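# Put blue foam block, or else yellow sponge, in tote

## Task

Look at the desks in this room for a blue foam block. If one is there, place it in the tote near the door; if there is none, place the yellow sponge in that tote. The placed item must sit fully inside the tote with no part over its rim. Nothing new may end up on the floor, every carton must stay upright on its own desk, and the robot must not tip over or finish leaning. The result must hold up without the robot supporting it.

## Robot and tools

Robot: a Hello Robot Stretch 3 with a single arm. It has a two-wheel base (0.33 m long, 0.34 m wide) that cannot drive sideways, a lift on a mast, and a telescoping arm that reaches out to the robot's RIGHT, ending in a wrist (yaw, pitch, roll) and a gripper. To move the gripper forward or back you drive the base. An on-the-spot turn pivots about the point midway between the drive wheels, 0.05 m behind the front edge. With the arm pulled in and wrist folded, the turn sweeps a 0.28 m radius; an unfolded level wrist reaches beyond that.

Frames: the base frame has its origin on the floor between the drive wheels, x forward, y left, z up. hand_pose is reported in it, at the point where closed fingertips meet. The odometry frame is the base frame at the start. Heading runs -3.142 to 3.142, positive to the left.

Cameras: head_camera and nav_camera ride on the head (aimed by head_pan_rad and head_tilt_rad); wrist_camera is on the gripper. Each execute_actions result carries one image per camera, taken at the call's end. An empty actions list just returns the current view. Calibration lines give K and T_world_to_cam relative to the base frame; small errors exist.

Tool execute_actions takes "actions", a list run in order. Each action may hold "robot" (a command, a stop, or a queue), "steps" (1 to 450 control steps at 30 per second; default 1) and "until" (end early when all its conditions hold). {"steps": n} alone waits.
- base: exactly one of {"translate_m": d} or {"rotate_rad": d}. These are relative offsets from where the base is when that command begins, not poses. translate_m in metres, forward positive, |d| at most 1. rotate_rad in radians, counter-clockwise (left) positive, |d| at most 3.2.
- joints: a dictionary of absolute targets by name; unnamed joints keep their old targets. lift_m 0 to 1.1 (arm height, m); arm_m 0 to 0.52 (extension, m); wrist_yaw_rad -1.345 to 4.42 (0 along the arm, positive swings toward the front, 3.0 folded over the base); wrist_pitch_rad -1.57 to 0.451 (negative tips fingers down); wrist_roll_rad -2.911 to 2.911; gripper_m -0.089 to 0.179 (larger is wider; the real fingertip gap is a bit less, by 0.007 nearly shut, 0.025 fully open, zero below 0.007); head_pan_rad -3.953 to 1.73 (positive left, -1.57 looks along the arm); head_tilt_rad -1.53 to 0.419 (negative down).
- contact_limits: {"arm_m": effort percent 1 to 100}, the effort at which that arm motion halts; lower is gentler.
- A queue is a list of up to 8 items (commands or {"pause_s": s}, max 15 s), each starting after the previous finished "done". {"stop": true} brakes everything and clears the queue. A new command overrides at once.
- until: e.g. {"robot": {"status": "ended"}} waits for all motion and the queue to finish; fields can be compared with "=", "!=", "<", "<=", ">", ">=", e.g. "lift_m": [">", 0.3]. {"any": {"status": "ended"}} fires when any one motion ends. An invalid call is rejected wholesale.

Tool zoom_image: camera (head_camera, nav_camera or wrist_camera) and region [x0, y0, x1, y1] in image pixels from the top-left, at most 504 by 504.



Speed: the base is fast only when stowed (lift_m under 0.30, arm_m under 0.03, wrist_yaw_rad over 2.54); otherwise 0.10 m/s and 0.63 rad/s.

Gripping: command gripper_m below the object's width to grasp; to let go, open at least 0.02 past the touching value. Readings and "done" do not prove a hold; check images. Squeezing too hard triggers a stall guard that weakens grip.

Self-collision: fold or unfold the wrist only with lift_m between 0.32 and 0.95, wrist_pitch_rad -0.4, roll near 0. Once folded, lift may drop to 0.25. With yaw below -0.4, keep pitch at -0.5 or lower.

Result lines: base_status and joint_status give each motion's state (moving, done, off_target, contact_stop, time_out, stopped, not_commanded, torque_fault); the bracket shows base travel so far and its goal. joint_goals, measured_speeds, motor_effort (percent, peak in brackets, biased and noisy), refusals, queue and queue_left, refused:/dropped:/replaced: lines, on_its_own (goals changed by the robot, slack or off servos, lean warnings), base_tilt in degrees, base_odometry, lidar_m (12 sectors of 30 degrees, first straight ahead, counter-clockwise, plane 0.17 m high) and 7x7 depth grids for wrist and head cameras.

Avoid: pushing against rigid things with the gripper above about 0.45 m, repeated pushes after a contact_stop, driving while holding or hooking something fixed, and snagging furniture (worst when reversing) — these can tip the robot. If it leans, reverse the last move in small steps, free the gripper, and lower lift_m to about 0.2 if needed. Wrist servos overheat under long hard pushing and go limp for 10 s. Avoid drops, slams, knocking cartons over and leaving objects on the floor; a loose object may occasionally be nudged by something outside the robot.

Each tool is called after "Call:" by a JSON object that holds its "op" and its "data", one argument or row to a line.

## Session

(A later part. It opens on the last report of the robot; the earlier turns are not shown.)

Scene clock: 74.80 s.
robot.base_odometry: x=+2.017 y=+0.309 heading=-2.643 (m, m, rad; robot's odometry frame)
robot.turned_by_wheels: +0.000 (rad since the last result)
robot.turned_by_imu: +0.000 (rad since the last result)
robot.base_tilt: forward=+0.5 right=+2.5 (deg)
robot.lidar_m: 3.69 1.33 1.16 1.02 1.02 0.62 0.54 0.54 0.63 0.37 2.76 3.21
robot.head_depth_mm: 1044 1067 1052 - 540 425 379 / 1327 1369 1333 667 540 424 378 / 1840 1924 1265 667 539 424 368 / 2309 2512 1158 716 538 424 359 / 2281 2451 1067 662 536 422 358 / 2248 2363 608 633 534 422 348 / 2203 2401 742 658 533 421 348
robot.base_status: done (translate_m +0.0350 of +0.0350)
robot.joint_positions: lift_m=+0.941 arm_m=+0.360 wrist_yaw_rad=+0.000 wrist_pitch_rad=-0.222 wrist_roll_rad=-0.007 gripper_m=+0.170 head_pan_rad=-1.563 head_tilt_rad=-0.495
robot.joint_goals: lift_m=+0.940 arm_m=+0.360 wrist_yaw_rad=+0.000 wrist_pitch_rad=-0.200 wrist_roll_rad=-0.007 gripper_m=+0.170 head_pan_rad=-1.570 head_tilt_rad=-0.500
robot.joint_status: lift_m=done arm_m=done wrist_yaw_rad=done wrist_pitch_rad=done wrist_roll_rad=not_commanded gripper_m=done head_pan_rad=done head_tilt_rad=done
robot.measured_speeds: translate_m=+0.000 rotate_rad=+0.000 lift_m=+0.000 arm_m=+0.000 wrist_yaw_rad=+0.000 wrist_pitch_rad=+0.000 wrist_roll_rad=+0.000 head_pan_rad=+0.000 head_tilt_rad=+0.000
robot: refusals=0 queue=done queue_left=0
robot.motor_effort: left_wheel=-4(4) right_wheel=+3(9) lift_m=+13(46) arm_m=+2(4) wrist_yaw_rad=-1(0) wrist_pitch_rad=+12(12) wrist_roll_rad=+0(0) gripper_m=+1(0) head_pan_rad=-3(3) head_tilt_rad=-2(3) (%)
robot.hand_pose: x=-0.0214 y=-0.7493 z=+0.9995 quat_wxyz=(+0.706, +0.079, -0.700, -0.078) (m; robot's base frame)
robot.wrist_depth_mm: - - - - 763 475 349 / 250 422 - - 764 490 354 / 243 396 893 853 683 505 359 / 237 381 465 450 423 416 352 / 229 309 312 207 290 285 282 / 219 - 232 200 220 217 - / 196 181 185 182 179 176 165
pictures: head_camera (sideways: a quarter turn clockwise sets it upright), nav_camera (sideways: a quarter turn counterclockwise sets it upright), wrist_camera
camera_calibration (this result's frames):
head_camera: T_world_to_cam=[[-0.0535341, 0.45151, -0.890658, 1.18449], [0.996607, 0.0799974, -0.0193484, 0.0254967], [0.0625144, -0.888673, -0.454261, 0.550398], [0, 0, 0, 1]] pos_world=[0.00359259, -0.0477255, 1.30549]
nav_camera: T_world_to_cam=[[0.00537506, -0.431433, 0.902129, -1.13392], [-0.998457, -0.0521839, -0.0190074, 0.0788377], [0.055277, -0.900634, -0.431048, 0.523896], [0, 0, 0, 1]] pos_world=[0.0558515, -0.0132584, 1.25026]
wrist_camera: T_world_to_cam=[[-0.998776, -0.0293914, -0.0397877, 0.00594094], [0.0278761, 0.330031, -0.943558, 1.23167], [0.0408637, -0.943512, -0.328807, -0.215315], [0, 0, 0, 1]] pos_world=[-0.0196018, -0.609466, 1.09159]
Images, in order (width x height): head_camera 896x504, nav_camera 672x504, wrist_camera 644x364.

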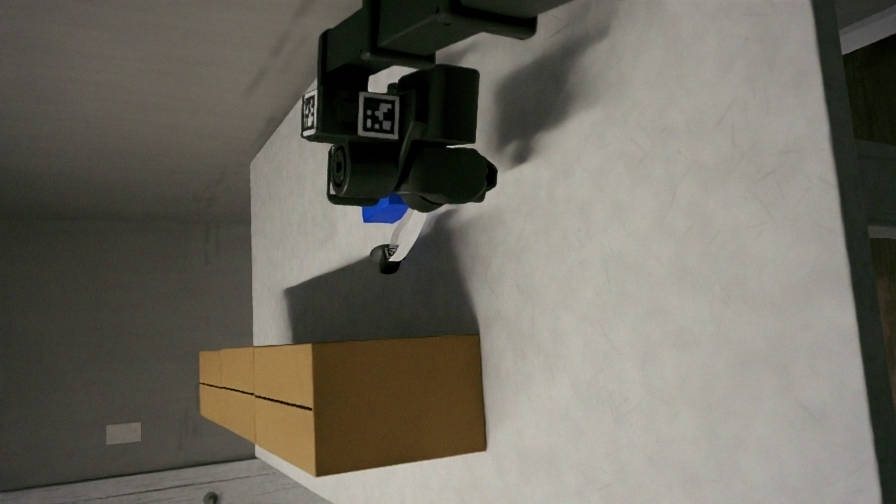

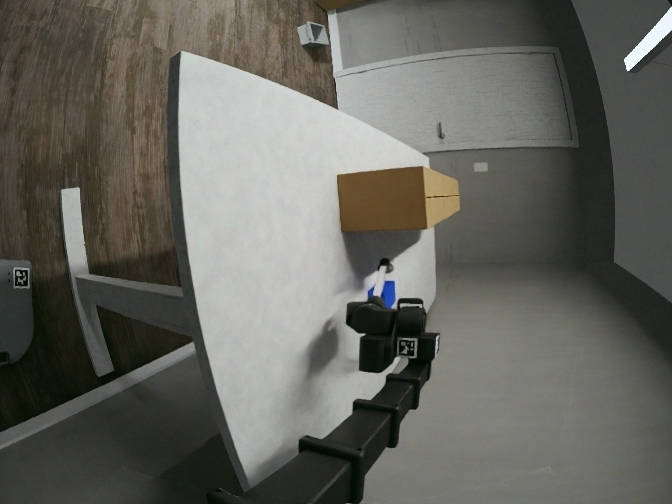

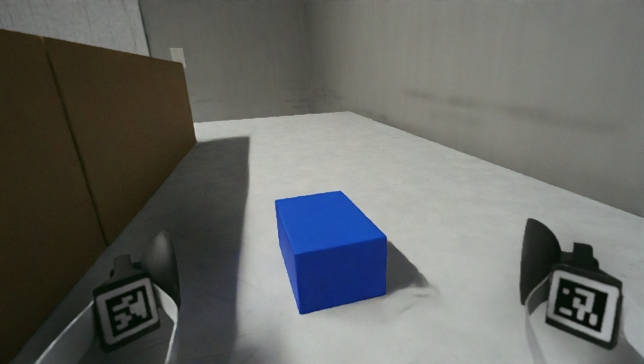

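Call:
{"op": "execute_actions", "data": {
  "actions": [
    {"robot":[{"joints":{"lift_m":0.92,"arm_m":0.425}},{"joints":{"gripper_m":0.0}},{"joints":{"lift_m":0.97}},{"joints":{"arm_m":0,"head_pan_rad":0}},{"joints":{"wrist_yaw_rad":1.6},"base":{"rotate_rad":0.35}}],"steps":450,"until":{"robot":{"status":"ended"}}}
  ]
}}

Scene clock: 91.23 s.
robot.base_odometry: x=+2.017 y=+0.309 heading=-2.293 (m, m, rad; robot's odometry frame)
robot.turned_by_wheels: +0.350 (rad since the last result)
robot.turned_by_imu: +0.348 (rad since the last result)
robot.base_tilt: forward=+0.4 right=+2.4 (deg)
robot.lidar_m: 2.52 1.30 1.03 1.02 0.69 0.55 0.54 0.58 0.37 1.61 2.94 3.71
robot.head_depth_mm: 3341 3558 3860 2684 1971 1560 1241 / 3414 3699 - 2692 1985 1554 1286 / 3469 3751 - 2685 1972 1561 1284 / 3538 1967 3347 2669 1960 1560 1286 / 3053 1335 1305 2659 1977 1556 1284 / 2292 2259 1361 2401 1642 1550 1283 / 1852 1892 1358 1955 1945 1543 1278
robot.base_status: done (rotate_rad +0.3499 of +0.3500)
robot.joint_positions: lift_m=+0.969 arm_m=+0.002 wrist_yaw_rad=+1.598 wrist_pitch_rad=-0.222 wrist_roll_rad=-0.007 gripper_m=+0.029 head_pan_rad=-0.007 head_tilt_rad=-0.495
robot.joint_goals: lift_m=+0.970 arm_m=+0.000 wrist_yaw_rad=+1.600 wrist_pitch_rad=-0.200 wrist_roll_rad=-0.007 gripper_m=+0.028 head_pan_rad=+0.000 head_tilt_rad=-0.500
robot.joint_status: lift_m=done arm_m=done wrist_yaw_rad=done wrist_pitch_rad=done wrist_roll_rad=not_commanded gripper_m=done head_pan_rad=done head_tilt_rad=done
robot.measured_speeds: translate_m=+0.000 rotate_rad=+0.000 lift_m=+0.000 arm_m=+0.000 wrist_yaw_rad=+0.000 wrist_pitch_rad=+0.000 wrist_roll_rad=+0.000 head_pan_rad=+0.000 head_tilt_rad=+0.000
robot: refusals=0 queue=done queue_left=0
robot.on_its_own: gripper_m is held at +0.028, not at your +0.000, by its stall guard, which is not easing now
robot.motor_effort: left_wheel=-3(7) right_wheel=+3(8) lift_m=+46(44) arm_m=-3(1) wrist_yaw_rad=+2(1) wrist_pitch_rad=+12(12) wrist_roll_rad=+0(0) gripper_m=-21(99) head_pan_rad=+4(41) head_tilt_rad=-2(2) (%)
robot.hand_pose: x=+0.2232 y=-0.1408 z=+1.0281 quat_wxyz=(+0.548, +0.557, -0.431, +0.451) (m; robot's base frame)
robot.wrist_depth_mm: - - - - - - - / - - - - - - - / - - - - - - - / - - - - - - - / - - - 164 - - - / - - - 125 129 - - / - - - 127 140 - -
pictures: head_camera (sideways: a quarter turn clockwise sets it upright), nav_camera (sideways: a quarter turn counterclockwise sets it upright), wrist_camera
camera_calibration (this result's frames):
head_camera: T_world_to_cam=[[-0.452252, -0.0468587, -0.890659, 1.18692], [-0.0652671, 0.99768, -0.0193484, 0.0319742], [0.889499, 0.0493803, -0.454261, 0.545354], [0, 0, 0, 1]] pos_world=[0.0537833, -0.00321215, 1.30549]
nav_camera: T_world_to_cam=[[0.431466, -0.000998529, 0.902129, -1.13652], [0.0374293, -0.999118, -0.0190074, 0.0725188], [0.901353, 0.0419671, -0.431048, 0.518734], [0, 0, 0, 1]] pos_world=[0.0200919, 0.0495502, 1.25026]
wrist_camera: T_world_to_cam=[[0.0564358, -0.997613, -0.0397917, -0.102542], [-0.33086, 0.0189159, -0.94349, 1.08722], [0.941991, 0.0664121, -0.329002, 0.299519], [0, 0, 0, 1]] pos_world=[0.08336, -0.142755, 1.12024]
Images, in order (width x height): head_camera 896x504, nav_camera 672x504, wrist_camera 644x364.

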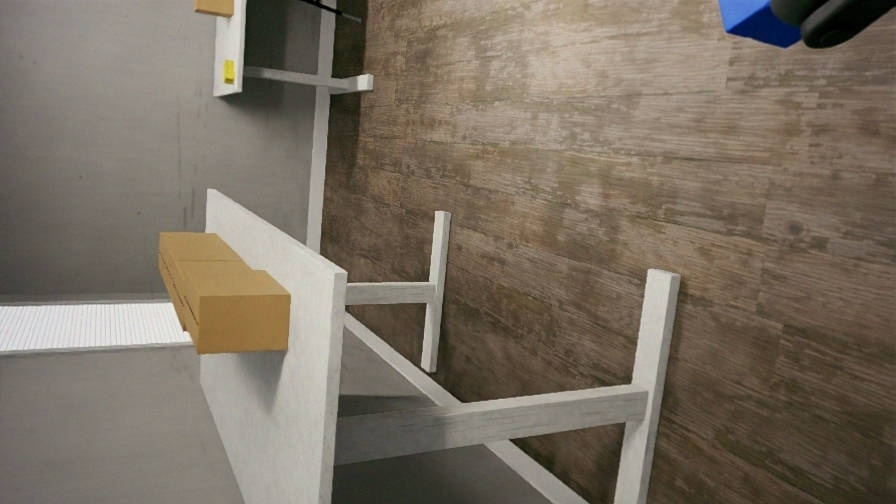

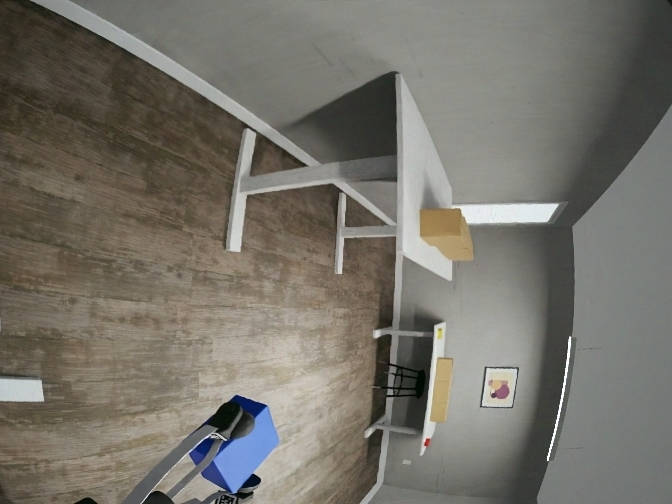

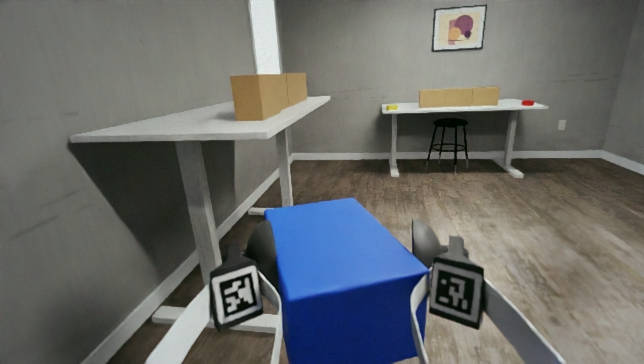

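Call:
{"op": "execute_actions", "data": {
  "actions": [
    {"robot":[{"base":{"translate_m":0.6}},{"joints":{"lift_m":0.28,"wrist_yaw_rad":2.7,"head_pan_rad":-1.4,"head_tilt_rad":-1},"base":{"rotate_rad":-1.09}},{"base":{"translate_m":1}},{"base":{"translate_m":1}},{"joints":{"lift_m":0.4,"wrist_pitch_rad":-0.4},"base":{"translate_m":0.4}},{"joints":{"wrist_yaw_rad":0}},{"joints":{"wrist_pitch_rad":-1.3}}],"steps":450,"until":{"robot":{"status":"ended"}}},
    {"steps":450,"until":{"robot":{"status":"ended"}}},
    {"steps":450,"until":{"robot":{"status":"ended"}}}
  ]
}}

Scene clock: 130.37 s.
robot.base_odometry: x=-0.710 y=+0.433 heading=+2.900 (m, m, rad; robot's odometry frame)
robot.turned_by_wheels: -1.090 (rad since the last result)
robot.turned_by_imu: -1.075 (rad since the last result)
robot.base_tilt: forward=+0.4 right=+2.4 (deg)
robot.lidar_m: 0.85 1.02 1.86 2.14 2.53 2.57 3.12 2.53 2.06 1.08 0.86 0.55
robot.head_depth_mm: 1368 1747 1719 1505 1332 1198 1084 / 1212 1494 1700 1500 1313 1218 - / 1092 1314 1626 1510 1315 1225 - / 988 1167 1437 1511 1316 1202 1105 / 925 1081 1293 1482 1345 1202 1095 / 858 984 1163 1405 1340 1203 1091 / 793 906 1054 1253 1346 1190 1094
robot.base_status: done (translate_m +0.4000 of +0.4000)
robot.joint_positions: lift_m=+0.399 arm_m=+0.002 wrist_yaw_rad=+0.002 wrist_pitch_rad=-1.300 wrist_roll_rad=-0.007 gripper_m=+0.029 head_pan_rad=-1.394 head_tilt_rad=-0.987
robot.joint_goals: lift_m=+0.400 arm_m=+0.000 wrist_yaw_rad=+0.000 wrist_pitch_rad=-1.300 wrist_roll_rad=-0.007 gripper_m=+0.028 head_pan_rad=-1.400 head_tilt_rad=-1.000
robot.joint_status: lift_m=done arm_m=done wrist_yaw_rad=done wrist_pitch_rad=done wrist_roll_rad=not_commanded gripper_m=done head_pan_rad=done head_tilt_rad=done
robot.measured_speeds: translate_m=+0.000 rotate_rad=+0.000 lift_m=+0.000 arm_m=+0.000 wrist_yaw_rad=+0.000 wrist_pitch_rad=+0.000 wrist_roll_rad=+0.000 head_pan_rad=+0.000 head_tilt_rad=+0.000
robot: refusals=0 queue=done queue_left=0
robot.on_its_own: gripper_m is held at +0.028, not at your +0.000, by its stall guard, which is not easing now
robot.motor_effort: left_wheel=+1(10) right_wheel=-3(11) lift_m=+45(46) arm_m=-3(3) wrist_yaw_rad=-2(0) wrist_pitch_rad=+0(13) wrist_roll_rad=+0(0) gripper_m=-22(22) head_pan_rad=-3(43) head_tilt_rad=-6(31) (%)
robot.hand_pose: x=-0.0216 y=-0.1927 z=+0.2847 quat_wxyz=(+0.565, +0.430, -0.560, -0.426) (m; robot's base frame)
robot.wrist_depth_mm: 537 520 461 417 495 491 481 / 516 498 502 492 483 477 466 / 496 493 484 476 466 463 454 / 491 481 472 463 453 450 439 / 479 467 461 163 443 438 428 / 462 456 451 125 128 427 420 / 445 444 433 127 134 - 408
pictures: head_camera (sideways: a quarter turn clockwise sets it upright), nav_camera (sideways: a quarter turn counterclockwise sets it upright), wrist_camera
camera_calibration (this result's frames):
head_camera: T_world_to_cam=[[-0.193548, 0.797925, -0.570836, 0.768494], [0.968789, 0.247291, 0.0171896, -0.0219026], [0.154879, -0.549693, -0.820884, 1.02672], [0, 0, 0, 1]] pos_world=[0.0109426, -0.0434037, 1.28188]
nav_camera: T_world_to_cam=[[0.144079, -0.793987, 0.590615, -0.728721], [-0.977909, -0.205582, -0.0378141, 0.103178], [0.151444, -0.57212, -0.806067, 1.01114], [0, 0, 0, 1]] pos_world=[0.0527615, 0.0211081, 1.24934]
wrist_camera: T_world_to_cam=[[-0.998825, 0.0204352, -0.0439547, 0.004487], [0.0270481, 0.987457, -0.155555, 0.275862], [0.0402245, -0.156561, -0.986849, 0.413794], [0, 0, 0, 1]] pos_world=[-0.0196245, -0.207709, 0.451462]
Images, in order (width x height): head_camera 896x504, nav_camera 672x504, wrist_camera 644x364.

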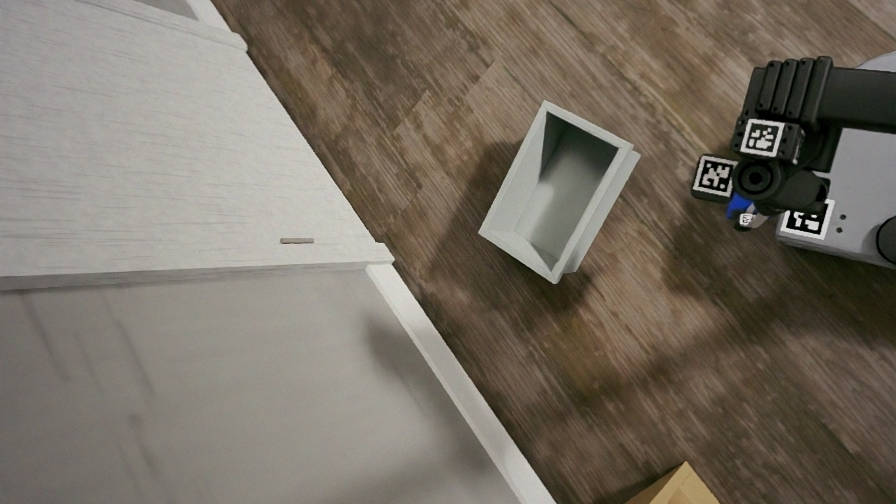

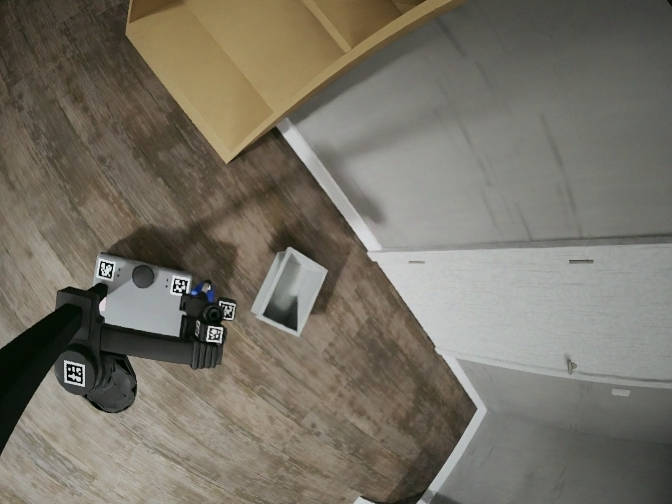

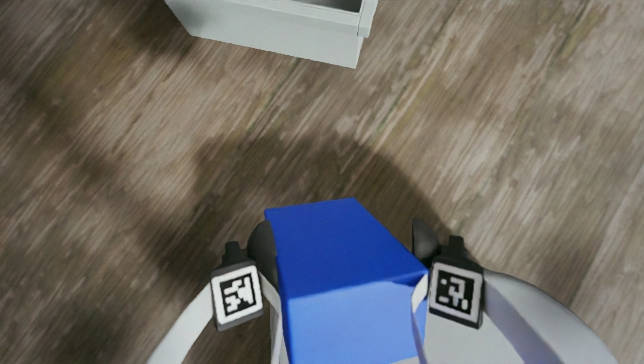

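Call:
{"op": "execute_actions", "data": {
  "actions": [
    {"robot":{"joints":{"arm_m":0.39,"lift_m":0.33},"base":{"translate_m":0.09}},"steps":450,"until":{"robot":{"status":"ended"}}}
  ]
}}

Scene clock: 139.03 s.
robot.base_odometry: x=-0.797 y=+0.455 heading=+2.900 (m, m, rad; robot's odometry frame)
robot.turned_by_wheels: +0.000 (rad since the last result)
robot.turned_by_imu: +0.000 (rad since the last result)
robot.base_tilt: forward=+0.5 right=+2.4 (deg)
robot.lidar_m: 0.77 0.94 1.82 2.26 2.59 2.59 3.20 2.59 2.12 0.57 0.79 0.47
robot.head_depth_mm: 1239 1575 1722 1505 1335 1190 1084 / 1100 1360 1666 1567 1311 1218 - / 979 1184 1492 1507 1298 1194 - / 919 1086 1327 1485 1317 1200 1099 / 844 985 1179 1436 1341 1203 1086 / 777 899 1057 1283 1341 1207 1090 / 723 823 956 1141 1303 1129 1090
robot.base_status: done (translate_m +0.0900 of +0.0900)
robot.joint_positions: lift_m=+0.331 arm_m=+0.390 wrist_yaw_rad=+0.000 wrist_pitch_rad=-1.301 wrist_roll_rad=-0.007 gripper_m=+0.029 head_pan_rad=-1.394 head_tilt_rad=-0.987
robot.joint_goals: lift_m=+0.330 arm_m=+0.390 wrist_yaw_rad=+0.000 wrist_pitch_rad=-1.300 wrist_roll_rad=-0.007 gripper_m=+0.028 head_pan_rad=-1.400 head_tilt_rad=-1.000
robot.joint_status: lift_m=done arm_m=done wrist_yaw_rad=done wrist_pitch_rad=done wrist_roll_rad=not_commanded gripper_m=done head_pan_rad=done head_tilt_rad=done
robot.measured_speeds: translate_m=+0.000 rotate_rad=+0.000 lift_m=+0.000 arm_m=+0.000 wrist_yaw_rad=+0.000 wrist_pitch_rad=+0.000 wrist_roll_rad=+0.000 head_pan_rad=+0.000 head_tilt_rad=+0.000
robot: refusals=0 queue=done queue_left=0
robot.on_its_own: gripper_m is held at +0.028, not at your +0.000, by its stall guard, which is not easing now
robot.motor_effort: left_wheel=+1(8) right_wheel=-3(6) lift_m=+12(48) arm_m=+2(3) wrist_yaw_rad=+0(2) wrist_pitch_rad=+1(1) wrist_roll_rad=+0(0) gripper_m=-22(22) head_pan_rad=-3(3) head_tilt_rad=-6(5) (%)
robot.hand_pose: x=-0.0216 y=-0.5796 z=+0.2159 quat_wxyz=(+0.565, +0.430, -0.560, -0.427) (m; robot's base frame)
robot.wrist_depth_mm: 408 440 430 424 418 408 405 / 431 428 420 411 410 402 393 / 422 412 326 301 396 390 382 / 412 403 352 390 351 274 373 / 403 397 295 163 371 309 364 / 393 383 283 125 129 267 358 / 381 376 264 127 140 288 347
pictures: head_camera (sideways: a quarter turn clockwise sets it upright), nav_camera (sideways: a quarter turn counterclockwise sets it upright), wrist_camera
camera_calibration (this result's frames):
head_camera: T_world_to_cam=[[-0.193548, 0.797927, -0.570834, 0.768491], [0.968789, 0.247291, 0.0171897, -0.0219029], [0.154878, -0.549691, -0.820885, 1.02672], [0, 0, 0, 1]] pos_world=[0.0109426, -0.0434037, 1.28188]
nav_camera: T_world_to_cam=[[0.144079, -0.793988, 0.590613, -0.728719], [-0.977909, -0.205582, -0.0378142, 0.103178], [0.151443, -0.572118, -0.806068, 1.01114], [0, 0, 0, 1]] pos_world=[0.0527615, 0.0211082, 1.24934]
wrist_camera: T_world_to_cam=[[-0.998786, 0.0222967, -0.0439224, 0.0103628], [0.0288248, 0.987633, -0.154109, 0.647027], [0.0399431, -0.155188, -0.987077, 0.286228], [0, 0, 0, 1]] pos_world=[-0.019733, -0.594838, 0.382697]
Images, in order (width x height): head_camera 896x504, nav_camera 672x504, wrist_camera 644x364.

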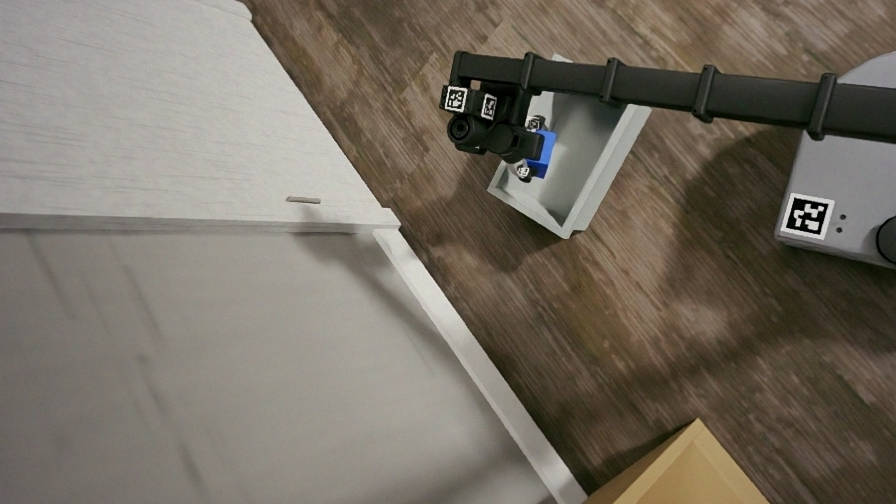

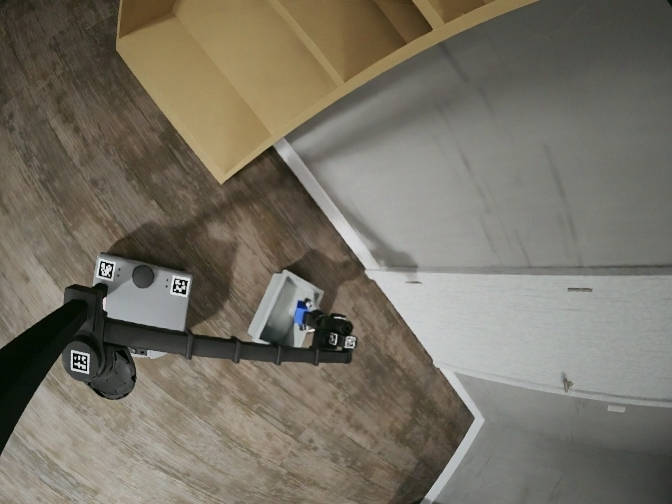

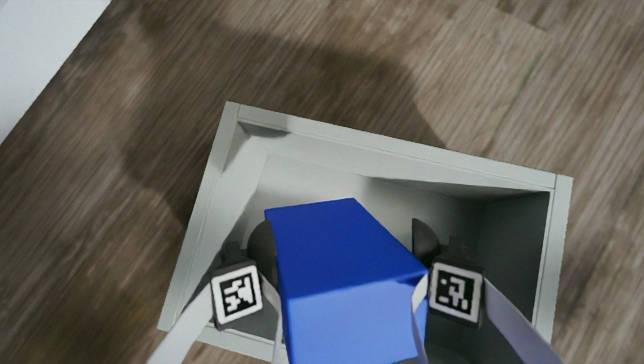

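Call:
{"op": "execute_actions", "data": {
  "actions": [
    {"robot":[{"joints":{"lift_m":0.185},"base":{"translate_m":-0.02}},{"joints":{"gripper_m":0.12}},{"joints":{"lift_m":0.32}}],"steps":450,"until":{"robot":{"status":"ended"}}}
  ]
}}

Scene clock: 148.57 s.
robot.base_odometry: x=-0.778 y=+0.450 heading=+2.900 (m, m, rad; robot's odometry frame)
robot.turned_by_wheels: +0.000 (rad since the last result)
robot.turned_by_imu: +0.000 (rad since the last result)
robot.base_tilt: forward=+0.5 right=+2.5 (deg)
robot.lidar_m: 0.79 0.96 1.83 2.27 2.58 2.59 3.19 2.58 2.11 1.03 0.80 0.49
robot.head_depth_mm: 1268 1604 1735 1505 1330 1196 1085 / 1123 1385 1656 1560 1310 1217 - / 1009 1212 1535 1510 1289 1201 - / 927 1093 1334 1495 1321 1199 1101 / 866 1009 1206 1436 1335 1202 1092 / 796 915 1078 1311 1343 1202 1089 / 738 841 974 1164 1322 1145 1092
robot.base_status: done (translate_m -0.0200 of -0.0200)
robot.joint_positions: lift_m=+0.319 arm_m=+0.390 wrist_yaw_rad=+0.000 wrist_pitch_rad=-1.301 wrist_roll_rad=-0.007 gripper_m=+0.120 head_pan_rad=-1.394 head_tilt_rad=-0.987
robot.joint_goals: lift_m=+0.320 arm_m=+0.390 wrist_yaw_rad=+0.000 wrist_pitch_rad=-1.300 wrist_roll_rad=-0.007 gripper_m=+0.120 head_pan_rad=-1.400 head_tilt_rad=-1.000
robot.joint_status: lift_m=done arm_m=done wrist_yaw_rad=done wrist_pitch_rad=done wrist_roll_rad=not_commanded gripper_m=done head_pan_rad=done head_tilt_rad=done
robot.measured_speeds: translate_m=+0.000 rotate_rad=+0.000 lift_m=+0.000 arm_m=+0.000 wrist_yaw_rad=+0.000 wrist_pitch_rad=+0.000 wrist_roll_rad=+0.000 head_pan_rad=+0.000 head_tilt_rad=+0.000
robot: refusals=0 queue=done queue_left=0
robot.motor_effort: left_wheel=+1(2) right_wheel=-3(9) lift_m=+46(45) arm_m=+2(2) wrist_yaw_rad=+0(0) wrist_pitch_rad=+1(1) wrist_roll_rad=+0(0) gripper_m=-1(87) head_pan_rad=-3(3) head_tilt_rad=-6(6) (%)
robot.hand_pose: x=-0.0216 y=-0.5796 z=+0.2046 quat_wxyz=(+0.565, +0.430, -0.560, -0.427) (m; robot's base frame)
robot.wrist_depth_mm: 418 435 422 409 402 403 392 / 421 418 409 397 395 394 385 / 407 407 272 286 384 377 377 / 400 391 353 375 325 262 363 / 394 382 374 368 362 255 353 / 374 370 362 320 351 - 346 / 363 361 256 301 343 257 339
pictures: head_camera (sideways: a quarter turn clockwise sets it upright), nav_camera (sideways: a quarter turn counterclockwise sets it upright), wrist_camera
camera_calibration (this result's frames):
head_camera: T_world_to_cam=[[-0.193549, 0.797928, -0.570832, 0.768489], [0.968789, 0.247291, 0.0171899, -0.0219031], [0.154878, -0.549689, -0.820887, 1.02672], [0, 0, 0, 1]] pos_world=[0.0109426, -0.0434036, 1.28188]
nav_camera: T_world_to_cam=[[0.144079, -0.79399, 0.590611, -0.728716], [-0.977909, -0.205582, -0.0378143, 0.103178], [0.151443, -0.572116, -0.80607, 1.01114], [0, 0, 0, 1]] pos_world=[0.0527614, 0.0211084, 1.24934]
wrist_camera: T_world_to_cam=[[-0.998786, 0.0223021, -0.04392, 0.0098682], [0.0288254, 0.98765, -0.154003, 0.645256], [0.039943, -0.155082, -0.987094, 0.275129], [0, 0, 0, 1]] pos_world=[-0.0197331, -0.59484, 0.371383]
Images, in order (width x height): head_camera 896x504, nav_camera 672x504, wrist_camera 644x364.

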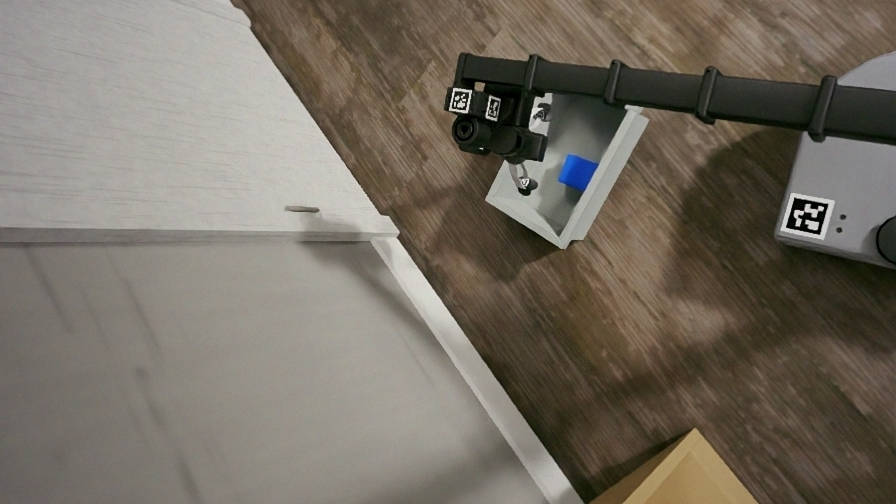

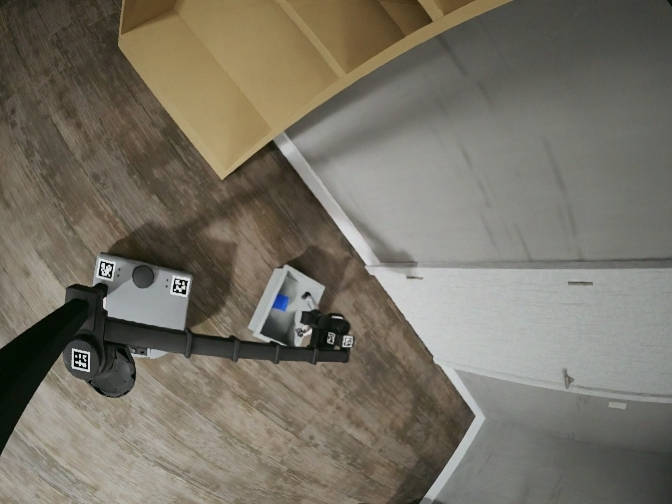

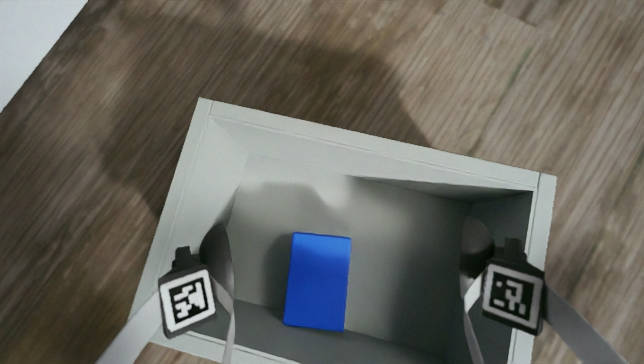

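Call:
{"op": "finished_scene", "data": {
  "scene": 1
}}

The scene is finished: the task was done.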